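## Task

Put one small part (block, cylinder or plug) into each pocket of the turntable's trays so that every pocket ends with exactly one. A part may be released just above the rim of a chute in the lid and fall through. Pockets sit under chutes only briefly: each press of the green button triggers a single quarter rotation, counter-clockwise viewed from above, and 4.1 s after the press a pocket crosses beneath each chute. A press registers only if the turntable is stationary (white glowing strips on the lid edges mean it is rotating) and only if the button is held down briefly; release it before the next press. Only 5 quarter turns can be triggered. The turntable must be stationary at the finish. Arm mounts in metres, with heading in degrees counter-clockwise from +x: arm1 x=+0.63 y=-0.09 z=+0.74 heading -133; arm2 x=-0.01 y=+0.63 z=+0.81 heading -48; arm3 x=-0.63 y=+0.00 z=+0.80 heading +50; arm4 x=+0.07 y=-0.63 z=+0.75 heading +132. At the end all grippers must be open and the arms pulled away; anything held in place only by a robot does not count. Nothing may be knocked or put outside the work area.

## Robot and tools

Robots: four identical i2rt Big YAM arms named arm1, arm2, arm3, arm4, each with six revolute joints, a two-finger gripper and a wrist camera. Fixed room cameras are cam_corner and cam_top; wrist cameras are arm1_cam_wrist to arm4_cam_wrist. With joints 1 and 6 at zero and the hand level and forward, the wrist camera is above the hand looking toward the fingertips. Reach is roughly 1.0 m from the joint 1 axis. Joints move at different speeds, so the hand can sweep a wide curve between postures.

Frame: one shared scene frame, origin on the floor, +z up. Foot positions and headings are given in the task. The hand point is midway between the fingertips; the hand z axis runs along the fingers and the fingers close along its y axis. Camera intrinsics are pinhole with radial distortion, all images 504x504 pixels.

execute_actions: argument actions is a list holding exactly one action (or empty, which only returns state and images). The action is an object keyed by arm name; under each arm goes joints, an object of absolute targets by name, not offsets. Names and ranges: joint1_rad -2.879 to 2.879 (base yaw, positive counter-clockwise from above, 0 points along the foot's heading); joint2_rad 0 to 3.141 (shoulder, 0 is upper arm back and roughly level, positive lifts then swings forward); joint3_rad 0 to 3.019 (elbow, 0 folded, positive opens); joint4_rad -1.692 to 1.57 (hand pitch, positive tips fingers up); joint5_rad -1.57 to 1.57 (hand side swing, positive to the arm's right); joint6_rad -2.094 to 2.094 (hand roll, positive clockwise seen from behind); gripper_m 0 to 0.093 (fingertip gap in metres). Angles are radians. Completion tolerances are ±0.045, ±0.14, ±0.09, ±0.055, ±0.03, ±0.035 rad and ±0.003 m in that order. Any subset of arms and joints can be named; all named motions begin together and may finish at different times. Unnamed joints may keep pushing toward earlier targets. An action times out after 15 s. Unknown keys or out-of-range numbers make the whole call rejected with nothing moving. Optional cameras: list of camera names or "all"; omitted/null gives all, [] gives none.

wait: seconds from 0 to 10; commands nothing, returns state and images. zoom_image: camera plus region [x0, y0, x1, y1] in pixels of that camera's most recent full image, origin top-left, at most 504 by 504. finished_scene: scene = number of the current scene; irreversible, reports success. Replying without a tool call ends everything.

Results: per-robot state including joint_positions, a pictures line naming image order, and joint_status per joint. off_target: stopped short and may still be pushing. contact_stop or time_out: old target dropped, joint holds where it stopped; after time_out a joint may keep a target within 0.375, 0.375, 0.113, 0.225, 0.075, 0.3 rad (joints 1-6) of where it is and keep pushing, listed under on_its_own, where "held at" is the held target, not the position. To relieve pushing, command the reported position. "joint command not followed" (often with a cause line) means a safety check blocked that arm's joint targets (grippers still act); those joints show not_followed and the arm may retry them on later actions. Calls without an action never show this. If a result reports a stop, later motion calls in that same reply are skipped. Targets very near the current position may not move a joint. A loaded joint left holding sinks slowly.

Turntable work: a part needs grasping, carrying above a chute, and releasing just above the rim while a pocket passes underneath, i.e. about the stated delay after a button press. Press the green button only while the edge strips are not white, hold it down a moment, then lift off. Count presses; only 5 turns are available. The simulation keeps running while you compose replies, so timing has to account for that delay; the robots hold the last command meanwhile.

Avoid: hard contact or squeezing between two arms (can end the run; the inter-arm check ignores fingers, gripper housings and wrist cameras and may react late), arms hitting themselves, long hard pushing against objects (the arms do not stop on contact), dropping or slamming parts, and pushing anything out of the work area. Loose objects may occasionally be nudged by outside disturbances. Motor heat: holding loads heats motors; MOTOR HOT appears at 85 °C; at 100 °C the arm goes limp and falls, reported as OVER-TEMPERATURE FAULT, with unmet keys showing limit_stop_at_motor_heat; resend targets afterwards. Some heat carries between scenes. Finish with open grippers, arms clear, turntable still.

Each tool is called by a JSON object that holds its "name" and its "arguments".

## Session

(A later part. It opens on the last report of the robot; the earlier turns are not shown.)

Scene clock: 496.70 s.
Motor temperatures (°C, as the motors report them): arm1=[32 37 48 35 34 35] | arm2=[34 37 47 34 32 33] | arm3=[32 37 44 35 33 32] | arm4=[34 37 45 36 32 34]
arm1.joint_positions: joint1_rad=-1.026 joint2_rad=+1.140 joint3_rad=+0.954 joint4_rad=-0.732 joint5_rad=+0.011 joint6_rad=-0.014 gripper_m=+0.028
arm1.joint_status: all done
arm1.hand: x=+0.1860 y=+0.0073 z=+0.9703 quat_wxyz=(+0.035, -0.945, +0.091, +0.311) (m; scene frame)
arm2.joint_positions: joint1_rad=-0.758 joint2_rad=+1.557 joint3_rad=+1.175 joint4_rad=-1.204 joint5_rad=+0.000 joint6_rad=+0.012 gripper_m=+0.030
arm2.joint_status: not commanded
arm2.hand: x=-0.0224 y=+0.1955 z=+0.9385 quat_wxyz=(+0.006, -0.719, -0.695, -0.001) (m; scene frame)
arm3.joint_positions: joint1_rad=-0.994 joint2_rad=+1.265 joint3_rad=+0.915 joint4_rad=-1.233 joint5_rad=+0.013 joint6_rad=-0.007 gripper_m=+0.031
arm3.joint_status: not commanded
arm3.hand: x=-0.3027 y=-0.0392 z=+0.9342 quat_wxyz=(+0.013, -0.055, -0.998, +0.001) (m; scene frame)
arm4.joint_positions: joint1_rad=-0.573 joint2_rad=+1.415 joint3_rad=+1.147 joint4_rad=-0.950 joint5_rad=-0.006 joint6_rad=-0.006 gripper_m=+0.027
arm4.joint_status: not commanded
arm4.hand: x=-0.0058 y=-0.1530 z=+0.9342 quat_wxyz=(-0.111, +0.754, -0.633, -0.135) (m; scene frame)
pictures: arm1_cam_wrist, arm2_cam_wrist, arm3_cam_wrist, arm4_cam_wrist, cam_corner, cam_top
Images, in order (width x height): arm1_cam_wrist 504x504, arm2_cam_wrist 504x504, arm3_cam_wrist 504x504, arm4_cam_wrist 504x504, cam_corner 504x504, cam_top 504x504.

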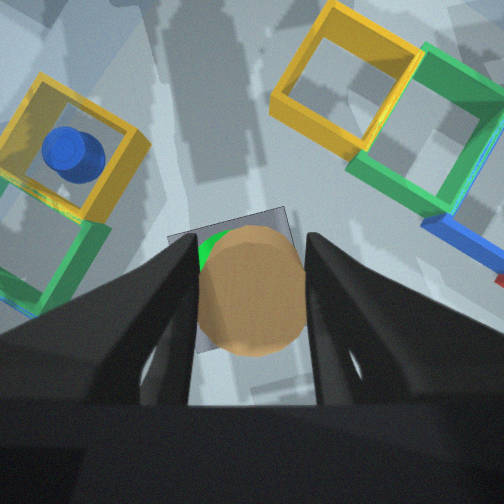

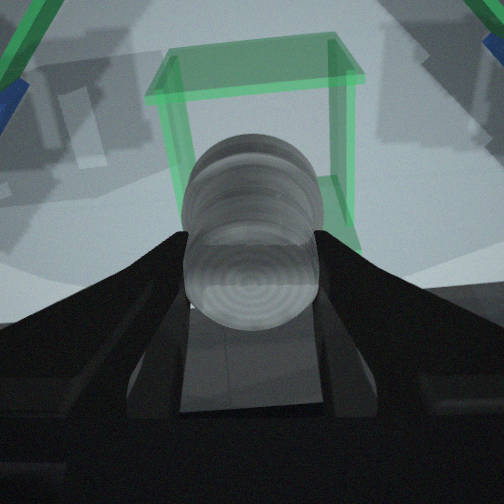

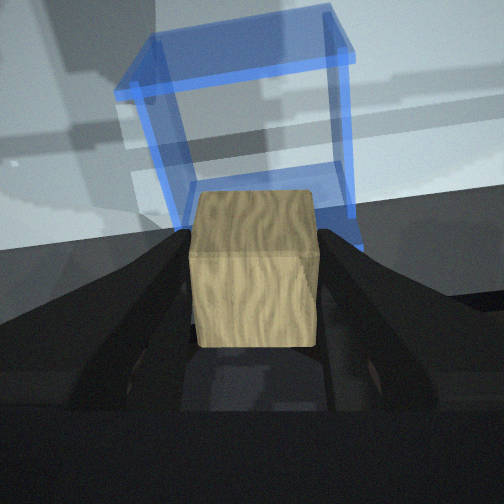

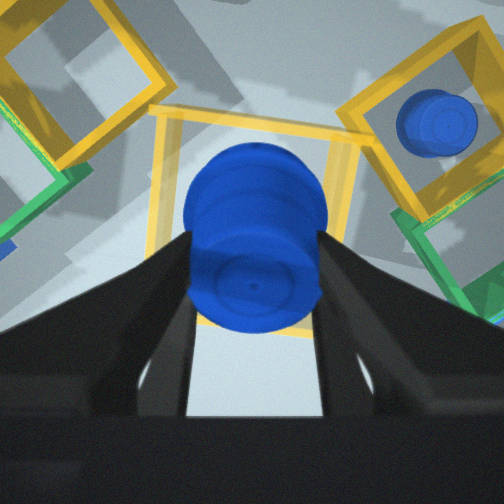

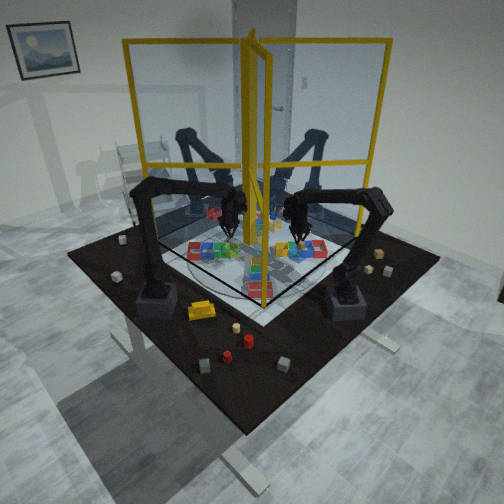

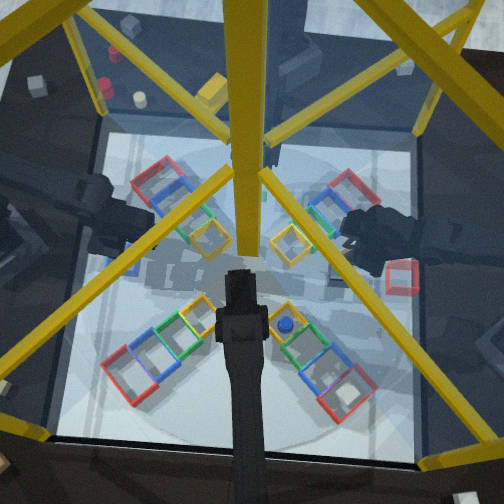

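{"name": "execute_actions", "arguments": {"actions": [{"arm1":{"joints":{"joint3_rad":0.86}}}], "cameras": ["arm1_cam_wrist","cam_corner"]}}

{"name": "wait", "arguments": {"seconds": 0.3}}

{"name": "execute_actions", "arguments": {"actions": [{"arm1":{"joints":{"joint2_rad":0.93,"joint4_rad":-0.895}}}], "cameras": ["arm4_cam_wrist","cam_top"]}}

{"name": "execute_actions", "arguments": {"actions": [{"arm1":{"joints":{"joint1_rad":-1.105,"joint2_rad":0.725,"joint3_rad":0.62,"joint4_rad":-0.83}}}], "cameras": ["arm4_cam_wrist","cam_top"]}}

{"name": "wait", "arguments": {"seconds": 0.5}}

{"name": "wait", "arguments": {"seconds": 0.4}}

{"name": "wait", "arguments": {"seconds": 0.4}}

{"name": "wait", "arguments": {"seconds": 0.4}}

{"name": "wait", "arguments": {"seconds": 0.4}}

{"name": "wait", "arguments": {"seconds": 1.0}}

{"name": "wait", "arguments": {"seconds": 1.0}}

{"name": "wait", "arguments": {"seconds": 1.0}}

Scene clock: 548.40 s.
Motor temperatures (°C, as the motors report them): arm1=[32 36 46 36 34 35] | arm2=[34 37 47 34 32 33] | arm3=[32 37 48 35 33 32] | arm4=[34 38 51 36 32 34]
arm1.joint_positions: joint1_rad=-1.026 joint2_rad=+1.135 joint3_rad=+0.896 joint4_rad=-0.708 joint5_rad=+0.011 joint6_rad=-0.014 gripper_m=+0.028
arm1.joint_status: all done
arm1.hand: x=+0.1980 y=+0.0047 z=+0.9460 quat_wxyz=(+0.033, -0.950, +0.091, +0.298) (m; scene frame)
arm2.joint_positions: joint1_rad=-0.758 joint2_rad=+1.557 joint3_rad=+1.175 joint4_rad=-1.204 joint5_rad=+0.000 joint6_rad=+0.012 gripper_m=+0.030
arm2.joint_status: not commanded
arm2.hand: x=-0.0224 y=+0.1955 z=+0.9385 quat_wxyz=(+0.006, -0.719, -0.695, -0.001) (m; scene frame)
arm3.joint_positions: joint1_rad=-0.994 joint2_rad=+1.265 joint3_rad=+0.915 joint4_rad=-1.233 joint5_rad=+0.013 joint6_rad=-0.007 gripper_m=+0.031
arm3.joint_status: not commanded
arm3.hand: x=-0.3027 y=-0.0392 z=+0.9342 quat_wxyz=(+0.013, -0.055, -0.998, +0.001) (m; scene frame)
arm4.joint_positions: joint1_rad=-0.573 joint2_rad=+1.415 joint3_rad=+1.147 joint4_rad=-0.950 joint5_rad=-0.006 joint6_rad=-0.006 gripper_m=+0.027
arm4.joint_status: not commanded
arm4.hand: x=-0.0058 y=-0.1530 z=+0.9342 quat_wxyz=(-0.111, +0.754, -0.633, -0.135) (m; scene frame)
pictures: arm1_cam_wrist, cam_corner
Images, in order (width x height): arm1_cam_wrist 504x504, cam_corner 504x504.

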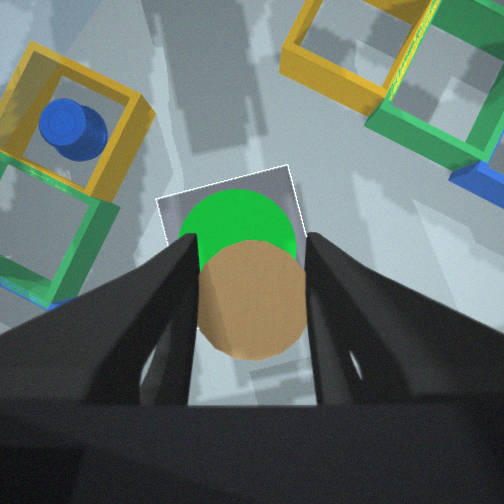

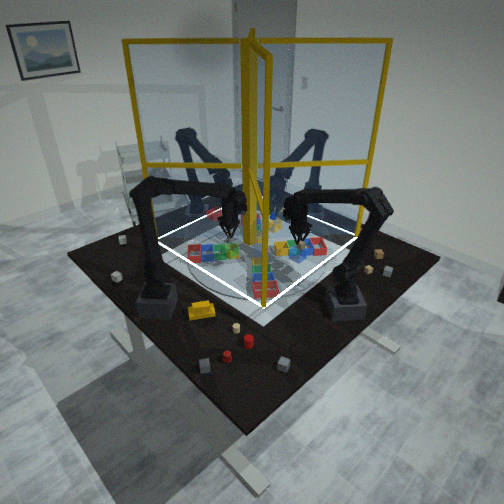

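Scene clock: 548.70 s.
Motor temperatures (°C, as the motors report them): arm1=[32 36 46 36 34 35] | arm2=[34 37 47 34 32 33] | arm3=[32 37 48 35 33 32] | arm4=[34 38 51 36 32 34]
arm1.joint_positions: joint1_rad=-1.026 joint2_rad=+1.135 joint3_rad=+0.896 joint4_rad=-0.708 joint5_rad=+0.011 joint6_rad=-0.014 gripper_m=+0.028
arm1.joint_status: all done
arm1.hand: x=+0.1980 y=+0.0047 z=+0.9460 quat_wxyz=(+0.033, -0.950, +0.091, +0.298) (m; scene frame)
arm2.joint_positions: joint1_rad=-0.758 joint2_rad=+1.557 joint3_rad=+1.175 joint4_rad=-1.204 joint5_rad=+0.000 joint6_rad=+0.012 gripper_m=+0.030
arm2.joint_status: not commanded
arm2.hand: x=-0.0224 y=+0.1955 z=+0.9385 quat_wxyz=(+0.006, -0.719, -0.695, -0.001) (m; scene frame)
arm3.joint_positions: joint1_rad=-0.994 joint2_rad=+1.265 joint3_rad=+0.915 joint4_rad=-1.233 joint5_rad=+0.013 joint6_rad=-0.007 gripper_m=+0.031
arm3.joint_status: not commanded
arm3.hand: x=-0.3027 y=-0.0392 z=+0.9342 quat_wxyz=(+0.013, -0.055, -0.998, +0.001) (m; scene frame)
arm4.joint_positions: joint1_rad=-0.573 joint2_rad=+1.415 joint3_rad=+1.147 joint4_rad=-0.950 joint5_rad=-0.006 joint6_rad=-0.006 gripper_m=+0.027
arm4.joint_status: not commanded
arm4.hand: x=-0.0058 y=-0.1530 z=+0.9342 quat_wxyz=(-0.111, +0.754, -0.633, -0.135) (m; scene frame)
wait: 0.30 s; at rest by 0.27 s
pictures: arm1_cam_wrist, arm2_cam_wrist, arm3_cam_wrist, arm4_cam_wrist, cam_corner, cam_top
Images, in order (width x height): arm1_cam_wrist 504x504, arm2_cam_wrist 504x504, arm3_cam_wrist 504x504, arm4_cam_wrist 504x504, cam_corner 504x504, cam_top 504x504.

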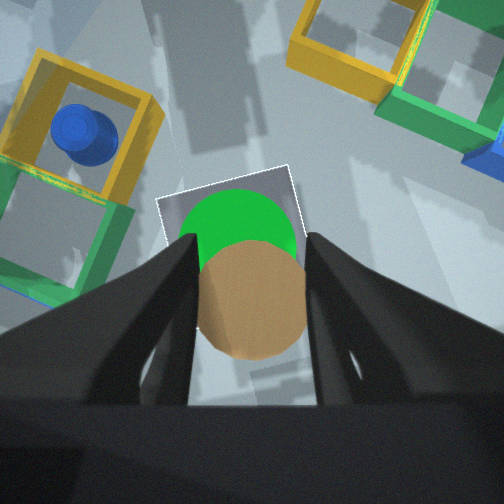

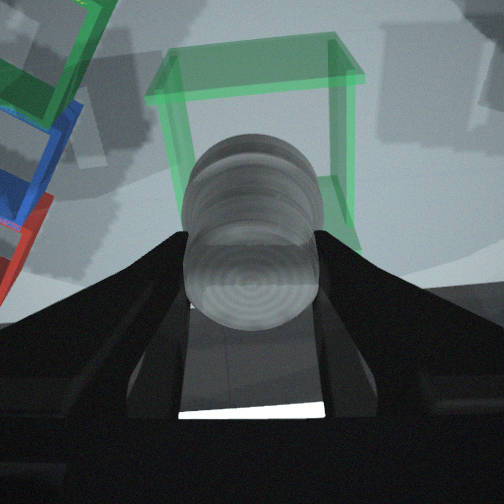

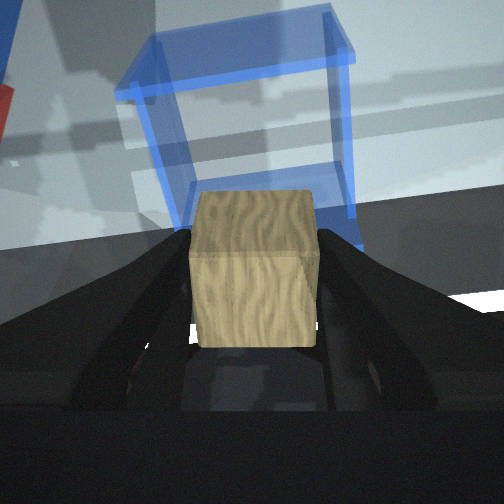

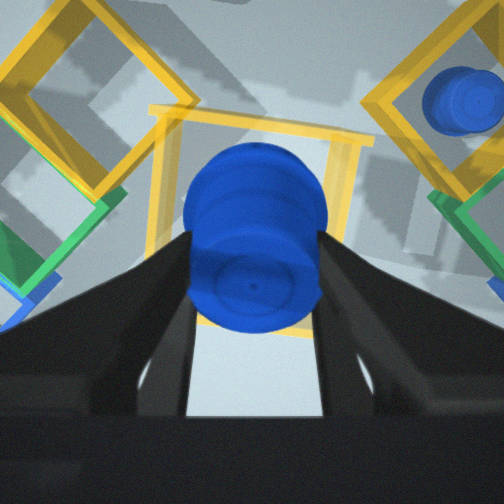

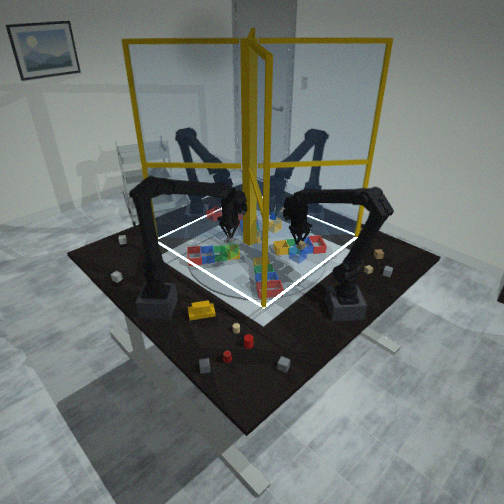

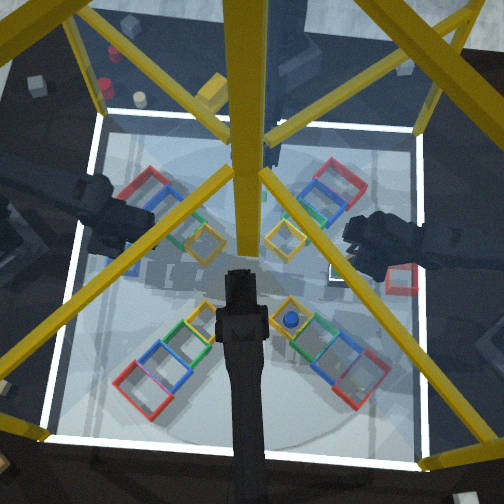

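Scene clock: 549.70 s.
Motor temperatures (°C, as the motors report them): arm1=[32 36 46 36 34 35] | arm2=[34 37 47 34 32 33] | arm3=[32 37 48 35 33 32] | arm4=[34 38 51 36 32 34]
arm1.joint_positions: joint1_rad=-1.026 joint2_rad=+0.916 joint3_rad=+0.866 joint4_rad=-0.878 joint5_rad=+0.011 joint6_rad=-0.014 gripper_m=+0.028
arm1.joint_status: all done
arm1.hand: x=+0.2605 y=-0.0076 z=+0.9909 quat_wxyz=(+0.034, -0.947, +0.091, +0.307) (m; scene frame)
arm2.joint_positions: joint1_rad=-0.758 joint2_rad=+1.557 joint3_rad=+1.175 joint4_rad=-1.204 joint5_rad=+0.000 joint6_rad=+0.012 gripper_m=+0.030
arm2.joint_status: not commanded
arm2.hand: x=-0.0224 y=+0.1955 z=+0.9385 quat_wxyz=(+0.006, -0.719, -0.695, -0.001) (m; scene frame)
arm3.joint_positions: joint1_rad=-0.994 joint2_rad=+1.265 joint3_rad=+0.915 joint4_rad=-1.233 joint5_rad=+0.013 joint6_rad=-0.007 gripper_m=+0.031
arm3.joint_status: not commanded
arm3.hand: x=-0.3027 y=-0.0392 z=+0.9342 quat_wxyz=(+0.013, -0.055, -0.998, +0.001) (m; scene frame)
arm4.joint_positions: joint1_rad=-0.573 joint2_rad=+1.415 joint3_rad=+1.147 joint4_rad=-0.950 joint5_rad=-0.006 joint6_rad=-0.006 gripper_m=+0.027
arm4.joint_status: not commanded
arm4.hand: x=-0.0058 y=-0.1530 z=+0.9342 quat_wxyz=(-0.111, +0.754, -0.633, -0.135) (m; scene frame)
pictures: arm4_cam_wrist, cam_top
Images, in order (width x height): arm4_cam_wrist 504x504, cam_top 504x504.

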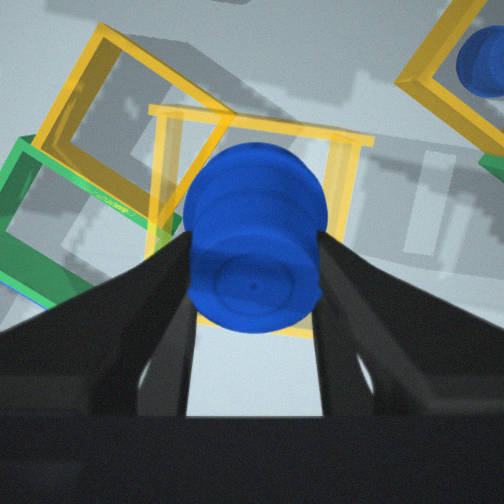

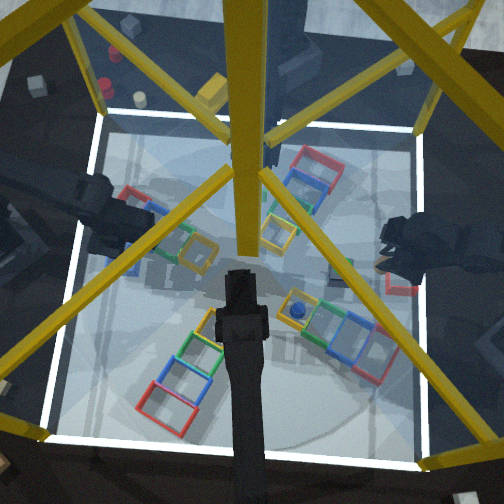

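Scene clock: 550.60 s.
Motor temperatures (°C, as the motors report them): arm1=[32 36 46 36 34 35] | arm2=[34 37 47 34 32 33] | arm3=[32 37 48 35 33 32] | arm4=[34 38 51 36 32 34]
arm1.joint_positions: joint1_rad=-1.103 joint2_rad=+0.719 joint3_rad=+0.628 joint4_rad=-0.850 joint5_rad=+0.011 joint6_rad=-0.014 gripper_m=+0.028
arm1.joint_status: all done
arm1.hand: x=+0.3329 y=+0.0016 z=+0.9330 quat_wxyz=(+0.046, -0.945, +0.127, +0.298) (m; scene frame)
arm2.joint_positions: joint1_rad=-0.758 joint2_rad=+1.557 joint3_rad=+1.175 joint4_rad=-1.204 joint5_rad=+0.000 joint6_rad=+0.012 gripper_m=+0.030
arm2.joint_status: not commanded
arm2.hand: x=-0.0224 y=+0.1955 z=+0.9385 quat_wxyz=(+0.006, -0.719, -0.695, -0.001) (m; scene frame)
arm3.joint_positions: joint1_rad=-0.994 joint2_rad=+1.265 joint3_rad=+0.915 joint4_rad=-1.233 joint5_rad=+0.013 joint6_rad=-0.007 gripper_m=+0.031
arm3.joint_status: not commanded
arm3.hand: x=-0.3027 y=-0.0392 z=+0.9342 quat_wxyz=(+0.013, -0.055, -0.998, +0.001) (m; scene frame)
arm4.joint_positions: joint1_rad=-0.573 joint2_rad=+1.415 joint3_rad=+1.147 joint4_rad=-0.950 joint5_rad=-0.006 joint6_rad=-0.006 gripper_m=+0.027
arm4.joint_status: not commanded
arm4.hand: x=-0.0058 y=-0.1530 z=+0.9342 quat_wxyz=(-0.111, +0.754, -0.633, -0.135) (m; scene frame)
pictures: arm4_cam_wrist, cam_top
Images, in order (width x height): arm4_cam_wrist 504x504, cam_top 504x504.

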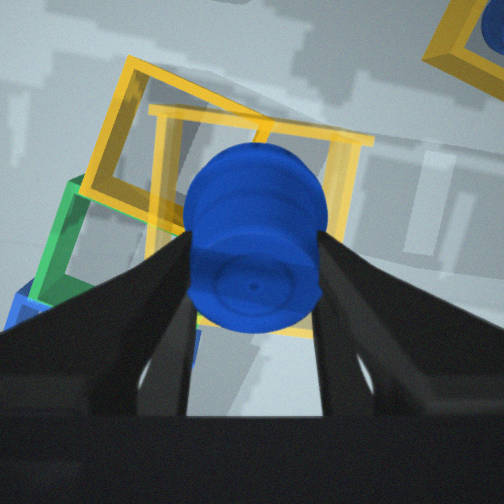

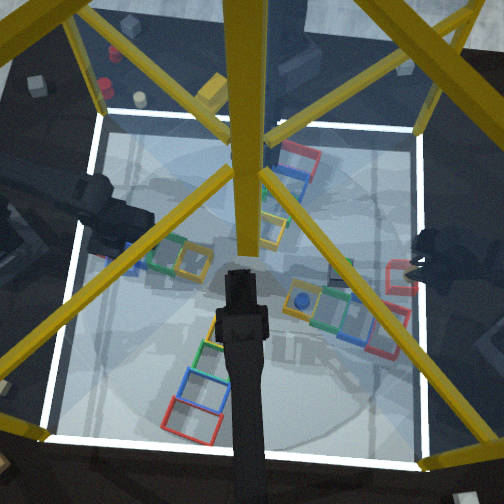

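Scene clock: 551.10 s.
Motor temperatures (°C, as the motors report them): arm1=[32 36 46 36 34 35] | arm2=[34 37 47 34 32 33] | arm3=[32 37 48 35 33 32] | arm4=[34 38 51 36 32 34]
arm1.joint_positions: joint1_rad=-1.103 joint2_rad=+0.719 joint3_rad=+0.628 joint4_rad=-0.850 joint5_rad=+0.011 joint6_rad=-0.014 gripper_m=+0.028
arm1.joint_status: all done
arm1.hand: x=+0.3329 y=+0.0016 z=+0.9330 quat_wxyz=(+0.046, -0.945, +0.127, +0.298) (m; scene frame)
arm2.joint_positions: joint1_rad=-0.758 joint2_rad=+1.557 joint3_rad=+1.175 joint4_rad=-1.204 joint5_rad=+0.000 joint6_rad=+0.012 gripper_m=+0.030
arm2.joint_status: not commanded
arm2.hand: x=-0.0224 y=+0.1955 z=+0.9385 quat_wxyz=(+0.006, -0.719, -0.695, -0.001) (m; scene frame)
arm3.joint_positions: joint1_rad=-0.994 joint2_rad=+1.265 joint3_rad=+0.915 joint4_rad=-1.233 joint5_rad=+0.013 joint6_rad=-0.007 gripper_m=+0.031
arm3.joint_status: not commanded
arm3.hand: x=-0.3027 y=-0.0392 z=+0.9342 quat_wxyz=(+0.013, -0.055, -0.998, +0.001) (m; scene frame)
arm4.joint_positions: joint1_rad=-0.573 joint2_rad=+1.415 joint3_rad=+1.147 joint4_rad=-0.950 joint5_rad=-0.006 joint6_rad=-0.006 gripper_m=+0.027
arm4.joint_status: not commanded
arm4.hand: x=-0.0058 y=-0.1530 z=+0.9342 quat_wxyz=(-0.111, +0.754, -0.633, -0.135) (m; scene frame)
wait: 0.50 s; at rest by 0.27 s
pictures: arm1_cam_wrist, arm2_cam_wrist, arm3_cam_wrist, arm4_cam_wrist, cam_corner, cam_top
Images, in order (width x height): arm1_cam_wrist 504x504, arm2_cam_wrist 504x504, arm3_cam_wrist 504x504, arm4_cam_wrist 504x504, cam_corner 504x504, cam_top 504x504.

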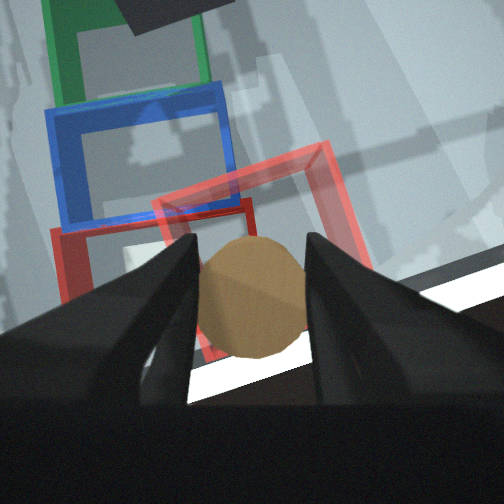

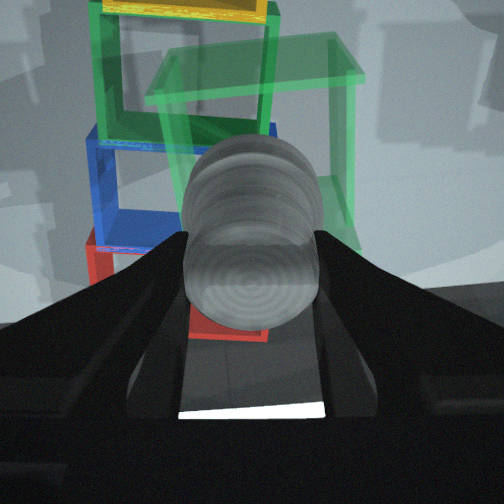

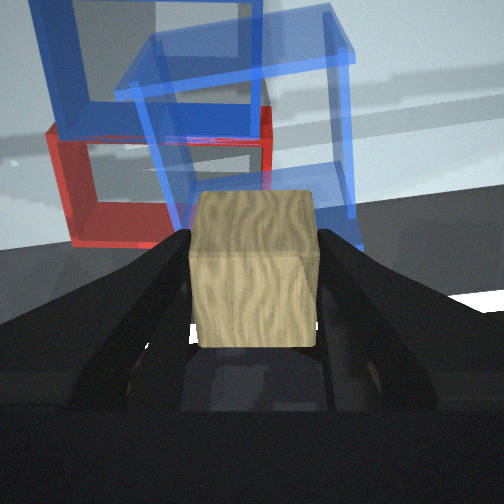

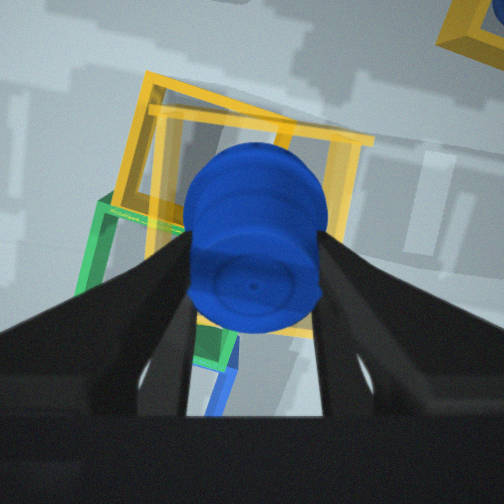

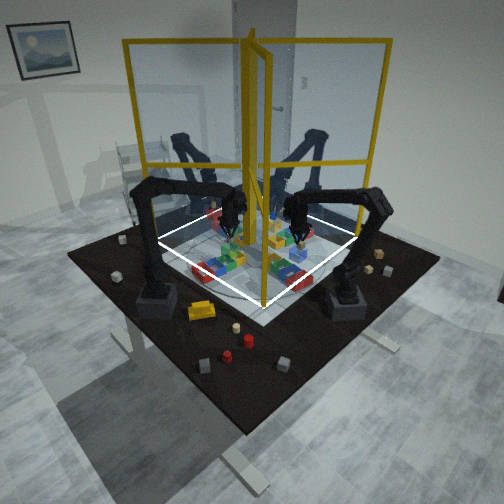

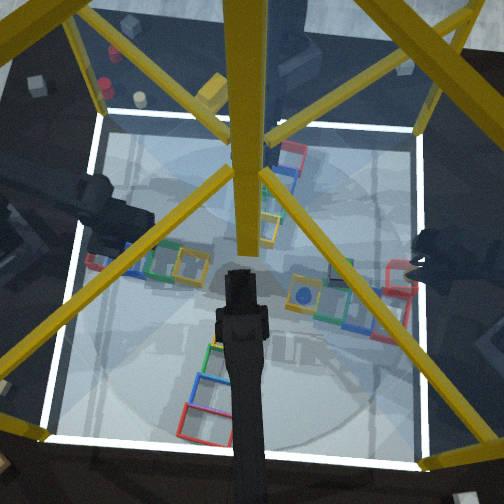

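Scene clock: 551.50 s.
Motor temperatures (°C, as the motors report them): arm1=[32 36 46 36 34 35] | arm2=[34 37 47 34 32 33] | arm3=[32 37 48 35 33 32] | arm4=[34 38 51 36 32 34]
arm1.joint_positions: joint1_rad=-1.103 joint2_rad=+0.719 joint3_rad=+0.628 joint4_rad=-0.850 joint5_rad=+0.011 joint6_rad=-0.014 gripper_m=+0.028
arm1.joint_status: all done
arm1.hand: x=+0.3329 y=+0.0016 z=+0.9330 quat_wxyz=(+0.046, -0.945, +0.127, +0.298) (m; scene frame)
arm2.joint_positions: joint1_rad=-0.758 joint2_rad=+1.557 joint3_rad=+1.175 joint4_rad=-1.204 joint5_rad=+0.000 joint6_rad=+0.012 gripper_m=+0.030
arm2.joint_status: not commanded
arm2.hand: x=-0.0224 y=+0.1955 z=+0.9385 quat_wxyz=(+0.006, -0.719, -0.695, -0.001) (m; scene frame)
arm3.joint_positions: joint1_rad=-0.994 joint2_rad=+1.265 joint3_rad=+0.915 joint4_rad=-1.233 joint5_rad=+0.013 joint6_rad=-0.007 gripper_m=+0.031
arm3.joint_status: not commanded
arm3.hand: x=-0.3027 y=-0.0392 z=+0.9342 quat_wxyz=(+0.013, -0.055, -0.998, +0.001) (m; scene frame)
arm4.joint_positions: joint1_rad=-0.573 joint2_rad=+1.415 joint3_rad=+1.147 joint4_rad=-0.950 joint5_rad=-0.006 joint6_rad=-0.006 gripper_m=+0.027
arm4.joint_status: not commanded
arm4.hand: x=-0.0058 y=-0.1530 z=+0.9342 quat_wxyz=(-0.111, +0.754, -0.633, -0.135) (m; scene frame)
wait: 0.40 s; at rest by 0.27 s
pictures: arm1_cam_wrist, arm2_cam_wrist, arm3_cam_wrist, arm4_cam_wrist, cam_corner, cam_top
Images, in order (width x height): arm1_cam_wrist 504x504, arm2_cam_wrist 504x504, arm3_cam_wrist 504x504, arm4_cam_wrist 504x504, cam_corner 504x504, cam_top 504x504.

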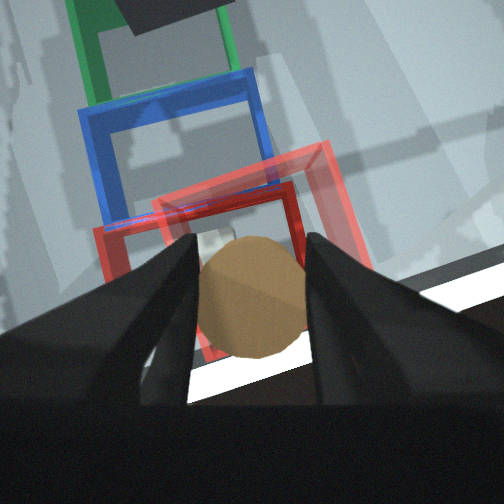

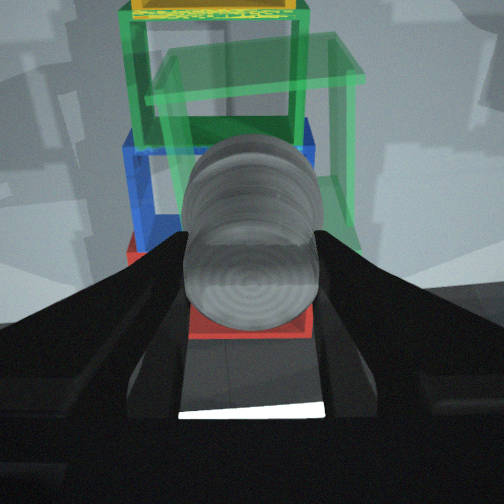

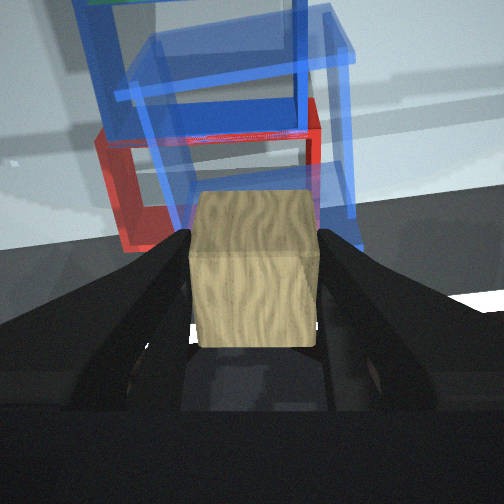

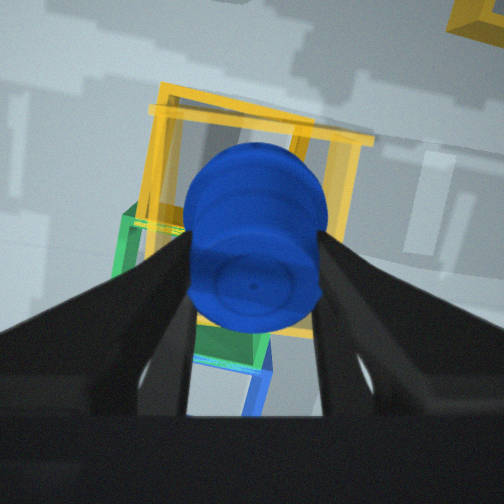

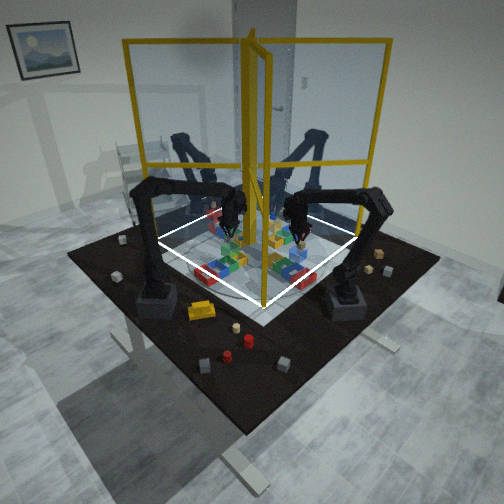

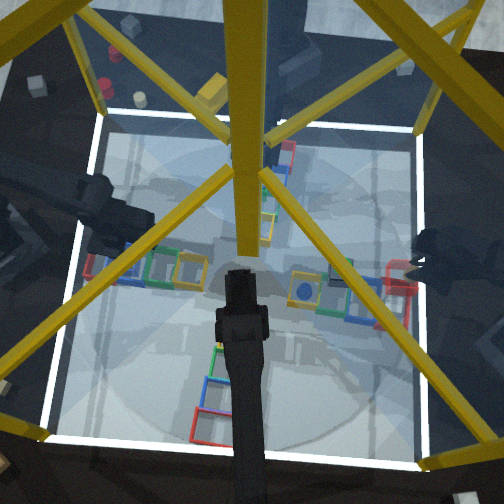

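Scene clock: 551.90 s.
Motor temperatures (°C, as the motors report them): arm1=[32 36 46 36 34 35] | arm2=[34 37 47 34 32 33] | arm3=[32 37 48 35 33 32] | arm4=[34 38 51 36 32 34]
arm1.joint_positions: joint1_rad=-1.103 joint2_rad=+0.719 joint3_rad=+0.628 joint4_rad=-0.850 joint5_rad=+0.011 joint6_rad=-0.014 gripper_m=+0.028
arm1.joint_status: all done
arm1.hand: x=+0.3329 y=+0.0016 z=+0.9330 quat_wxyz=(+0.046, -0.945, +0.127, +0.298) (m; scene frame)
arm2.joint_positions: joint1_rad=-0.758 joint2_rad=+1.557 joint3_rad=+1.175 joint4_rad=-1.204 joint5_rad=+0.000 joint6_rad=+0.012 gripper_m=+0.030
arm2.joint_status: not commanded
arm2.hand: x=-0.0224 y=+0.1955 z=+0.9385 quat_wxyz=(+0.006, -0.719, -0.695, -0.001) (m; scene frame)
arm3.joint_positions: joint1_rad=-0.994 joint2_rad=+1.265 joint3_rad=+0.915 joint4_rad=-1.233 joint5_rad=+0.013 joint6_rad=-0.007 gripper_m=+0.031
arm3.joint_status: not commanded
arm3.hand: x=-0.3027 y=-0.0392 z=+0.9342 quat_wxyz=(+0.013, -0.055, -0.998, +0.001) (m; scene frame)
arm4.joint_positions: joint1_rad=-0.573 joint2_rad=+1.415 joint3_rad=+1.147 joint4_rad=-0.950 joint5_rad=-0.006 joint6_rad=-0.006 gripper_m=+0.027
arm4.joint_status: not commanded
arm4.hand: x=-0.0058 y=-0.1530 z=+0.9342 quat_wxyz=(-0.111, +0.754, -0.633, -0.135) (m; scene frame)
wait: 0.40 s; at rest by 0.27 s
pictures: arm1_cam_wrist, arm2_cam_wrist, arm3_cam_wrist, arm4_cam_wrist, cam_corner, cam_top
Images, in order (width x height): arm1_cam_wrist 504x504, arm2_cam_wrist 504x504, arm3_cam_wrist 504x504, arm4_cam_wrist 504x504, cam_corner 504x504, cam_top 504x504.

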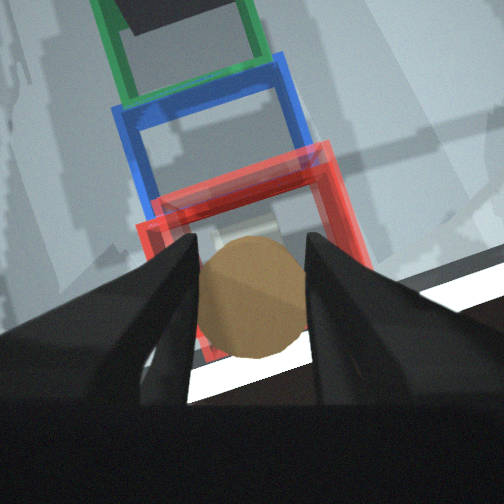

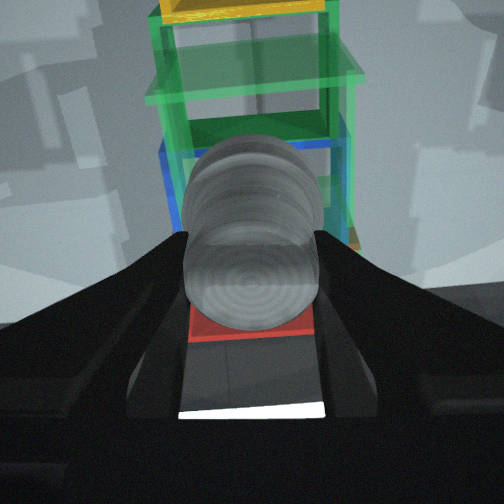

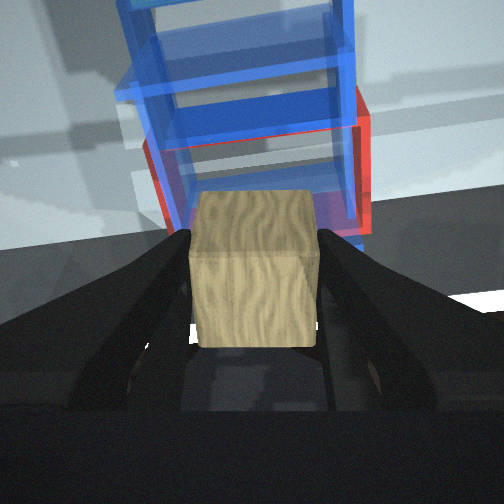

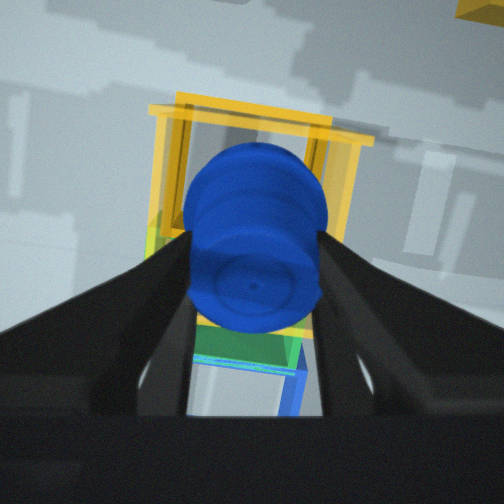

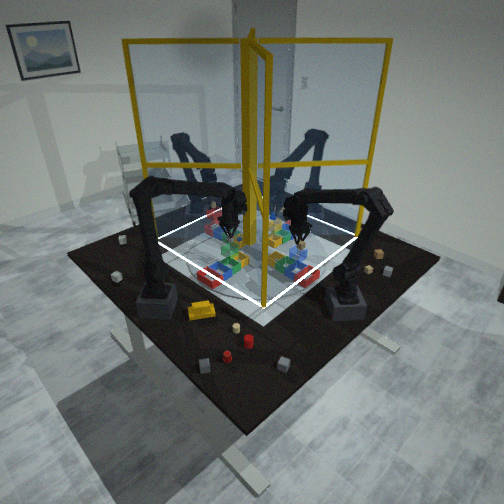

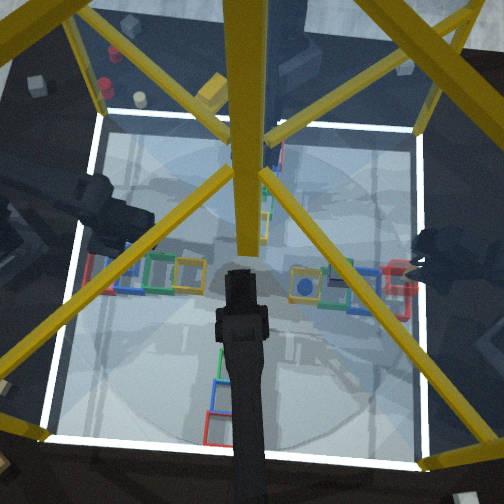

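Scene clock: 552.30 s.
Motor temperatures (°C, as the motors report them): arm1=[32 36 46 36 34 35] | arm2=[34 37 47 34 32 33] | arm3=[32 37 48 35 33 32] | arm4=[34 38 51 36 32 34]
arm1.joint_positions: joint1_rad=-1.103 joint2_rad=+0.719 joint3_rad=+0.628 joint4_rad=-0.850 joint5_rad=+0.011 joint6_rad=-0.014 gripper_m=+0.028
arm1.joint_status: all done
arm1.hand: x=+0.3329 y=+0.0016 z=+0.9330 quat_wxyz=(+0.046, -0.945, +0.127, +0.298) (m; scene frame)
arm2.joint_positions: joint1_rad=-0.758 joint2_rad=+1.557 joint3_rad=+1.175 joint4_rad=-1.204 joint5_rad=+0.000 joint6_rad=+0.012 gripper_m=+0.030
arm2.joint_status: not commanded
arm2.hand: x=-0.0224 y=+0.1955 z=+0.9385 quat_wxyz=(+0.006, -0.719, -0.695, -0.001) (m; scene frame)
arm3.joint_positions: joint1_rad=-0.994 joint2_rad=+1.265 joint3_rad=+0.915 joint4_rad=-1.233 joint5_rad=+0.013 joint6_rad=-0.007 gripper_m=+0.031
arm3.joint_status: not commanded
arm3.hand: x=-0.3027 y=-0.0392 z=+0.9342 quat_wxyz=(+0.013, -0.055, -0.998, +0.001) (m; scene frame)
arm4.joint_positions: joint1_rad=-0.573 joint2_rad=+1.415 joint3_rad=+1.147 joint4_rad=-0.950 joint5_rad=-0.006 joint6_rad=-0.006 gripper_m=+0.027
arm4.joint_status: not commanded
arm4.hand: x=-0.0058 y=-0.1530 z=+0.9342 quat_wxyz=(-0.111, +0.754, -0.633, -0.135) (m; scene frame)
wait: 0.40 s; at rest by 0.27 s
pictures: arm1_cam_wrist, arm2_cam_wrist, arm3_cam_wrist, arm4_cam_wrist, cam_corner, cam_top
Images, in order (width x height): arm1_cam_wrist 504x504, arm2_cam_wrist 504x504, arm3_cam_wrist 504x504, arm4_cam_wrist 504x504, cam_corner 504x504, cam_top 504x504.

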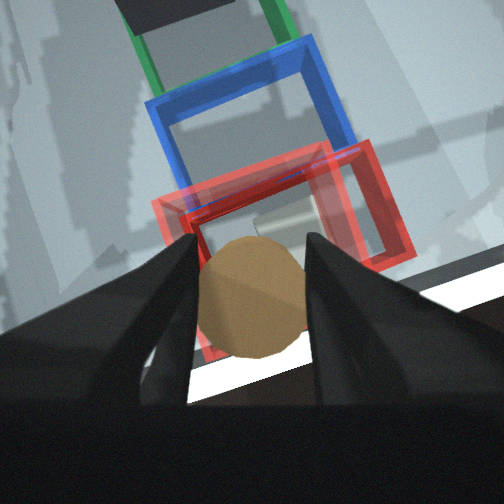

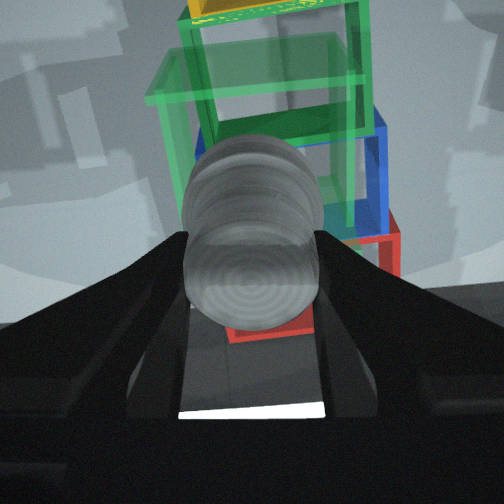

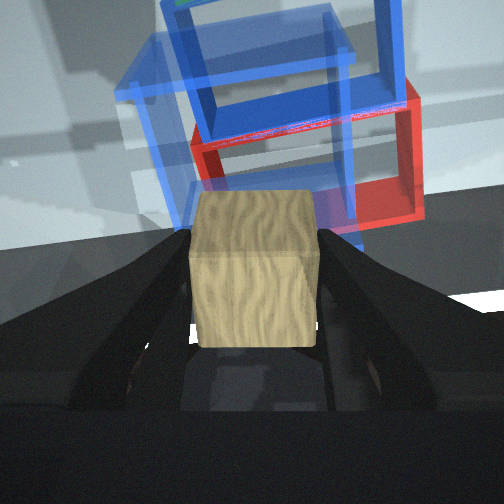

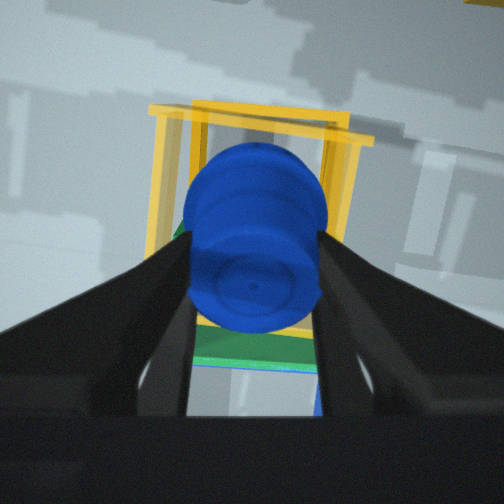

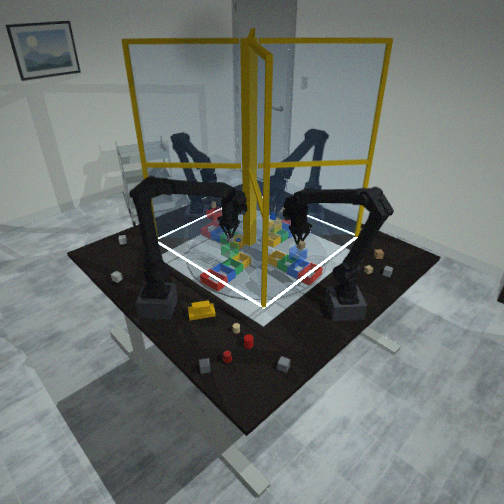

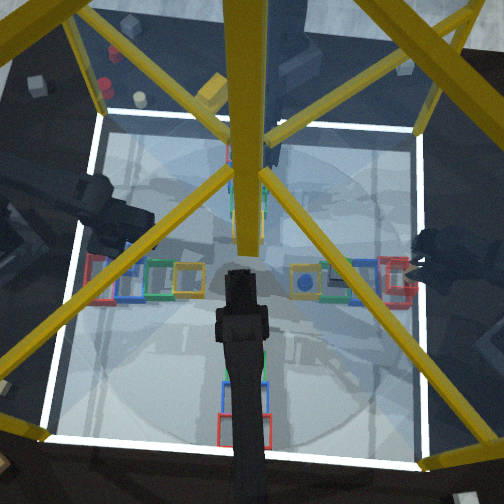

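Scene clock: 552.70 s.
Motor temperatures (°C, as the motors report them): arm1=[32 36 46 36 34 35] | arm2=[34 37 47 34 32 33] | arm3=[32 37 48 35 33 32] | arm4=[34 38 51 36 32 34]
arm1.joint_positions: joint1_rad=-1.103 joint2_rad=+0.719 joint3_rad=+0.628 joint4_rad=-0.850 joint5_rad=+0.011 joint6_rad=-0.014 gripper_m=+0.028
arm1.joint_status: all done
arm1.hand: x=+0.3329 y=+0.0016 z=+0.9330 quat_wxyz=(+0.046, -0.945, +0.127, +0.298) (m; scene frame)
arm2.joint_positions: joint1_rad=-0.758 joint2_rad=+1.557 joint3_rad=+1.175 joint4_rad=-1.204 joint5_rad=+0.000 joint6_rad=+0.012 gripper_m=+0.030
arm2.joint_status: not commanded
arm2.hand: x=-0.0224 y=+0.1955 z=+0.9385 quat_wxyz=(+0.006, -0.719, -0.695, -0.001) (m; scene frame)
arm3.joint_positions: joint1_rad=-0.994 joint2_rad=+1.265 joint3_rad=+0.915 joint4_rad=-1.233 joint5_rad=+0.013 joint6_rad=-0.007 gripper_m=+0.031
arm3.joint_status: not commanded
arm3.hand: x=-0.3027 y=-0.0392 z=+0.9342 quat_wxyz=(+0.013, -0.055, -0.998, +0.001) (m; scene frame)
arm4.joint_positions: joint1_rad=-0.573 joint2_rad=+1.415 joint3_rad=+1.147 joint4_rad=-0.950 joint5_rad=-0.006 joint6_rad=-0.006 gripper_m=+0.027
arm4.joint_status: not commanded
arm4.hand: x=-0.0058 y=-0.1530 z=+0.9342 quat_wxyz=(-0.111, +0.754, -0.633, -0.135) (m; scene frame)
wait: 0.40 s; at rest by 0.27 s
pictures: arm1_cam_wrist, arm2_cam_wrist, arm3_cam_wrist, arm4_cam_wrist, cam_corner, cam_top
Images, in order (width x height): arm1_cam_wrist 504x504, arm2_cam_wrist 504x504, arm3_cam_wrist 504x504, arm4_cam_wrist 504x504, cam_corner 504x504, cam_top 504x504.

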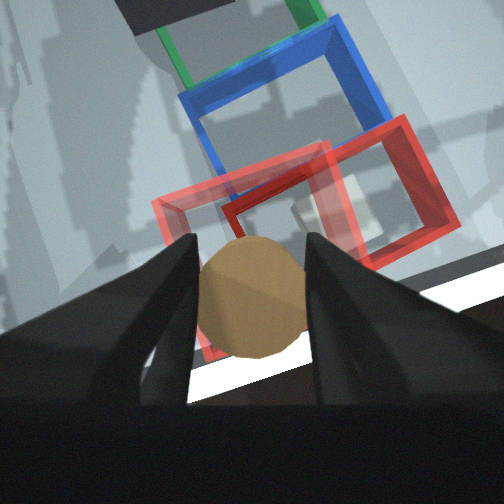

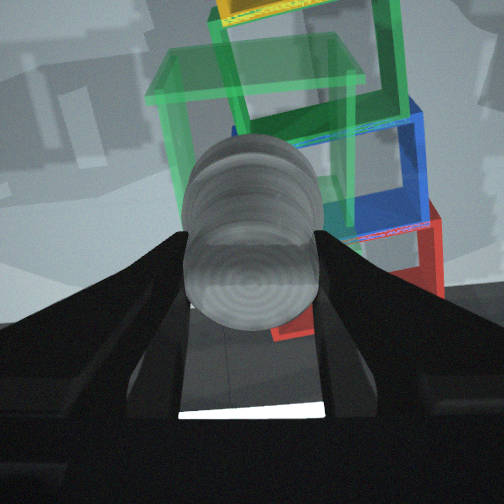

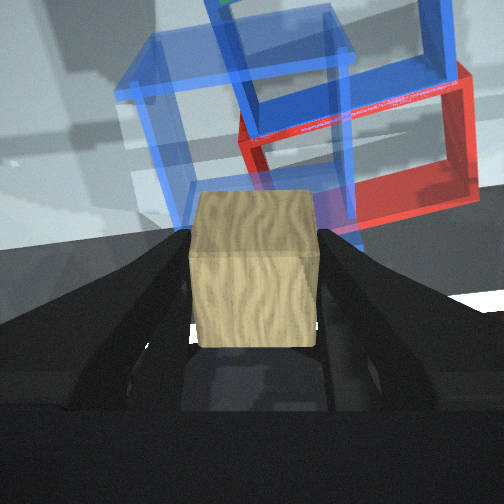

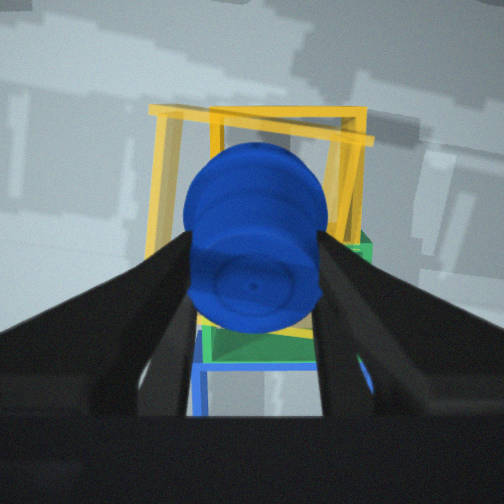

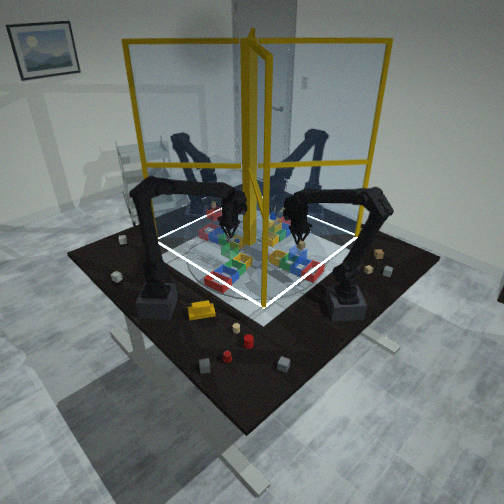

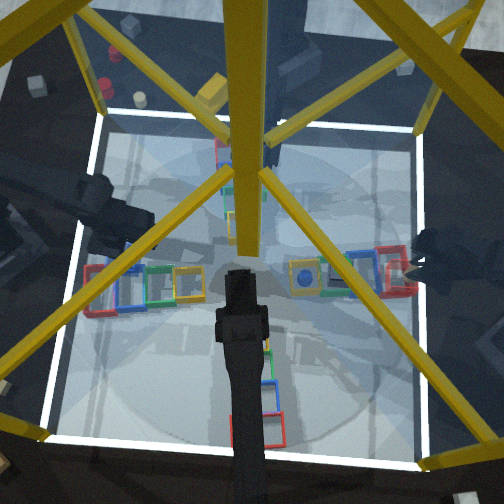

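Scene clock: 553.70 s.
Motor temperatures (°C, as the motors report them): arm1=[32 36 46 36 34 35] | arm2=[34 37 47 34 32 33] | arm3=[32 37 48 35 33 32] | arm4=[34 38 51 36 32 34]
arm1.joint_positions: joint1_rad=-1.103 joint2_rad=+0.719 joint3_rad=+0.628 joint4_rad=-0.850 joint5_rad=+0.011 joint6_rad=-0.014 gripper_m=+0.028
arm1.joint_status: all done
arm1.hand: x=+0.3329 y=+0.0016 z=+0.9330 quat_wxyz=(+0.046, -0.945, +0.127, +0.298) (m; scene frame)
arm2.joint_positions: joint1_rad=-0.758 joint2_rad=+1.557 joint3_rad=+1.175 joint4_rad=-1.204 joint5_rad=+0.000 joint6_rad=+0.012 gripper_m=+0.030
arm2.joint_status: not commanded
arm2.hand: x=-0.0224 y=+0.1955 z=+0.9385 quat_wxyz=(+0.006, -0.719, -0.695, -0.001) (m; scene frame)
arm3.joint_positions: joint1_rad=-0.994 joint2_rad=+1.265 joint3_rad=+0.915 joint4_rad=-1.233 joint5_rad=+0.013 joint6_rad=-0.007 gripper_m=+0.031
arm3.joint_status: not commanded
arm3.hand: x=-0.3027 y=-0.0392 z=+0.9342 quat_wxyz=(+0.013, -0.055, -0.998, +0.001) (m; scene frame)
arm4.joint_positions: joint1_rad=-0.573 joint2_rad=+1.415 joint3_rad=+1.147 joint4_rad=-0.950 joint5_rad=-0.006 joint6_rad=-0.006 gripper_m=+0.027
arm4.joint_status: not commanded
arm4.hand: x=-0.0058 y=-0.1530 z=+0.9342 quat_wxyz=(-0.111, +0.754, -0.633, -0.135) (m; scene frame)
wait: 1.00 s; at rest by 0.27 s
pictures: arm1_cam_wrist, arm2_cam_wrist, arm3_cam_wrist, arm4_cam_wrist, cam_corner, cam_top
Images, in order (width x height): arm1_cam_wrist 504x504, arm2_cam_wrist 504x504, arm3_cam_wrist 504x504, arm4_cam_wrist 504x504, cam_corner 504x504, cam_top 504x504.

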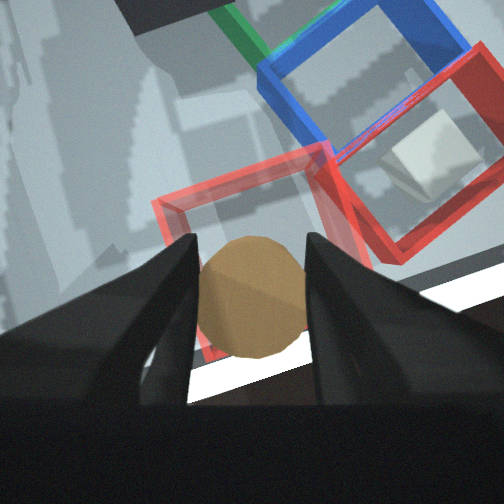

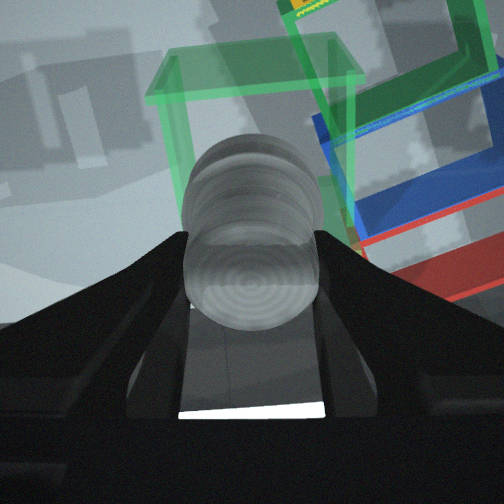

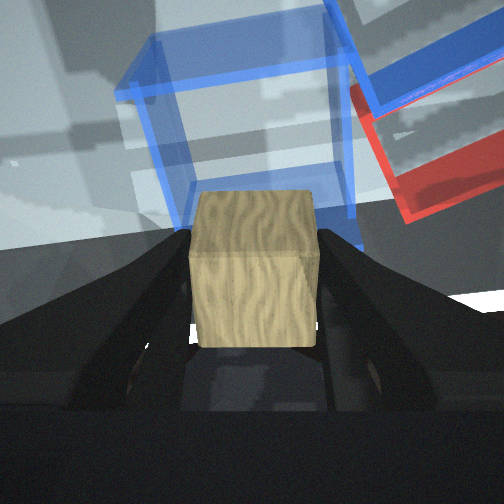

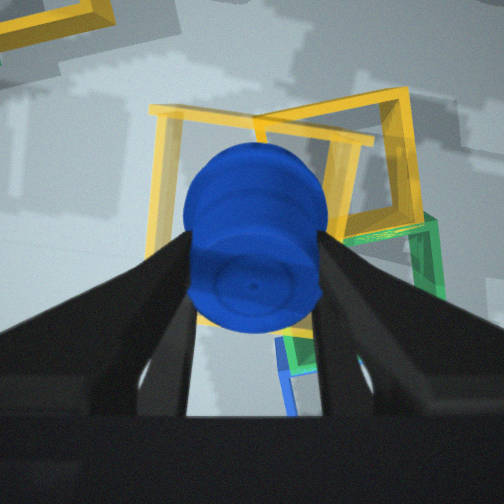

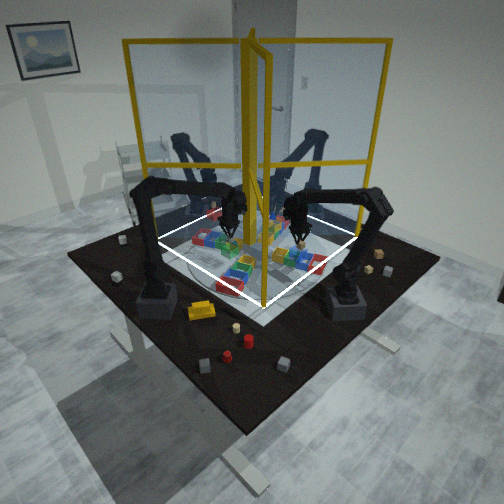

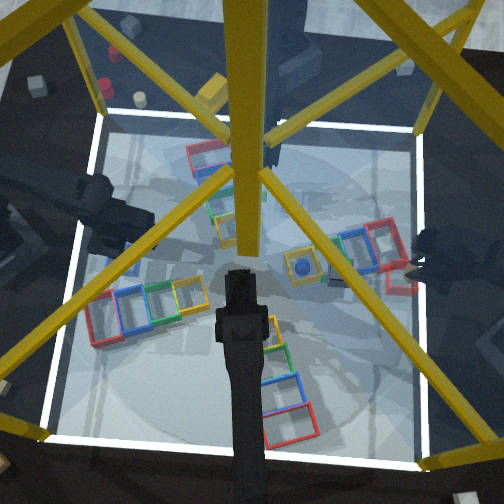

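Scene clock: 554.70 s.
Motor temperatures (°C, as the motors report them): arm1=[32 35 46 36 34 35] | arm2=[34 37 47 34 32 33] | arm3=[32 37 48 35 33 32] | arm4=[34 38 52 36 32 34]
arm1.joint_positions: joint1_rad=-1.103 joint2_rad=+0.719 joint3_rad=+0.628 joint4_rad=-0.850 joint5_rad=+0.011 joint6_rad=-0.014 gripper_m=+0.028
arm1.joint_status: all done
arm1.hand: x=+0.3329 y=+0.0016 z=+0.9330 quat_wxyz=(+0.046, -0.945, +0.127, +0.298) (m; scene frame)
arm2.joint_positions: joint1_rad=-0.758 joint2_rad=+1.557 joint3_rad=+1.175 joint4_rad=-1.204 joint5_rad=+0.000 joint6_rad=+0.012 gripper_m=+0.030
arm2.joint_status: not commanded
arm2.hand: x=-0.0224 y=+0.1955 z=+0.9385 quat_wxyz=(+0.006, -0.719, -0.695, -0.001) (m; scene frame)
arm3.joint_positions: joint1_rad=-0.994 joint2_rad=+1.265 joint3_rad=+0.915 joint4_rad=-1.233 joint5_rad=+0.013 joint6_rad=-0.007 gripper_m=+0.031
arm3.joint_status: not commanded
arm3.hand: x=-0.3027 y=-0.0392 z=+0.9342 quat_wxyz=(+0.013, -0.055, -0.998, +0.001) (m; scene frame)
arm4.joint_positions: joint1_rad=-0.573 joint2_rad=+1.415 joint3_rad=+1.147 joint4_rad=-0.950 joint5_rad=-0.006 joint6_rad=-0.006 gripper_m=+0.027
arm4.joint_status: not commanded
arm4.hand: x=-0.0058 y=-0.1530 z=+0.9342 quat_wxyz=(-0.111, +0.754, -0.633, -0.135) (m; scene frame)
wait: 1.00 s; at rest by 0.27 s
pictures: arm1_cam_wrist, arm2_cam_wrist, arm3_cam_wrist, arm4_cam_wrist, cam_corner, cam_top
Images, in order (width x height): arm1_cam_wrist 504x504, arm2_cam_wrist 504x504, arm3_cam_wrist 504x504, arm4_cam_wrist 504x504, cam_corner 504x504, cam_top 504x504.

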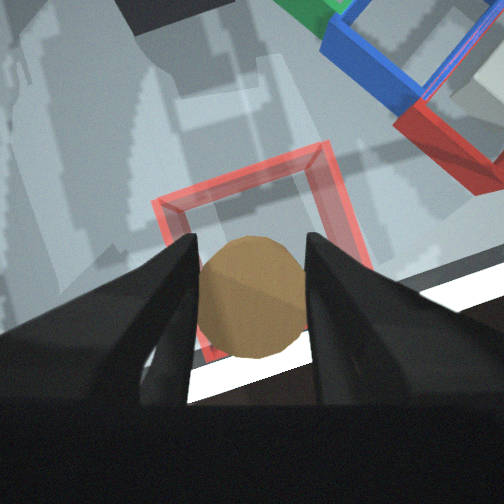

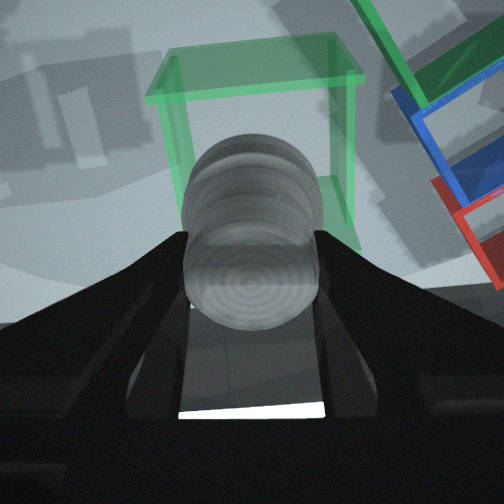

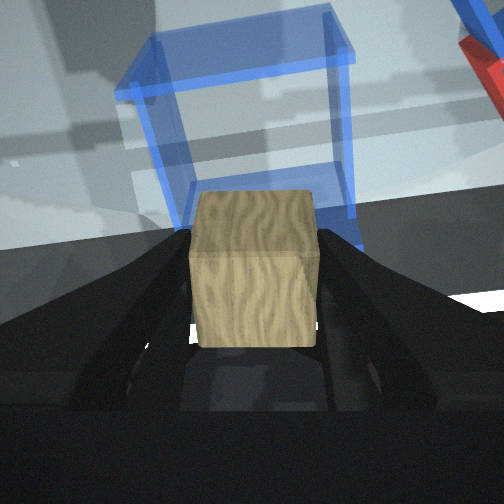

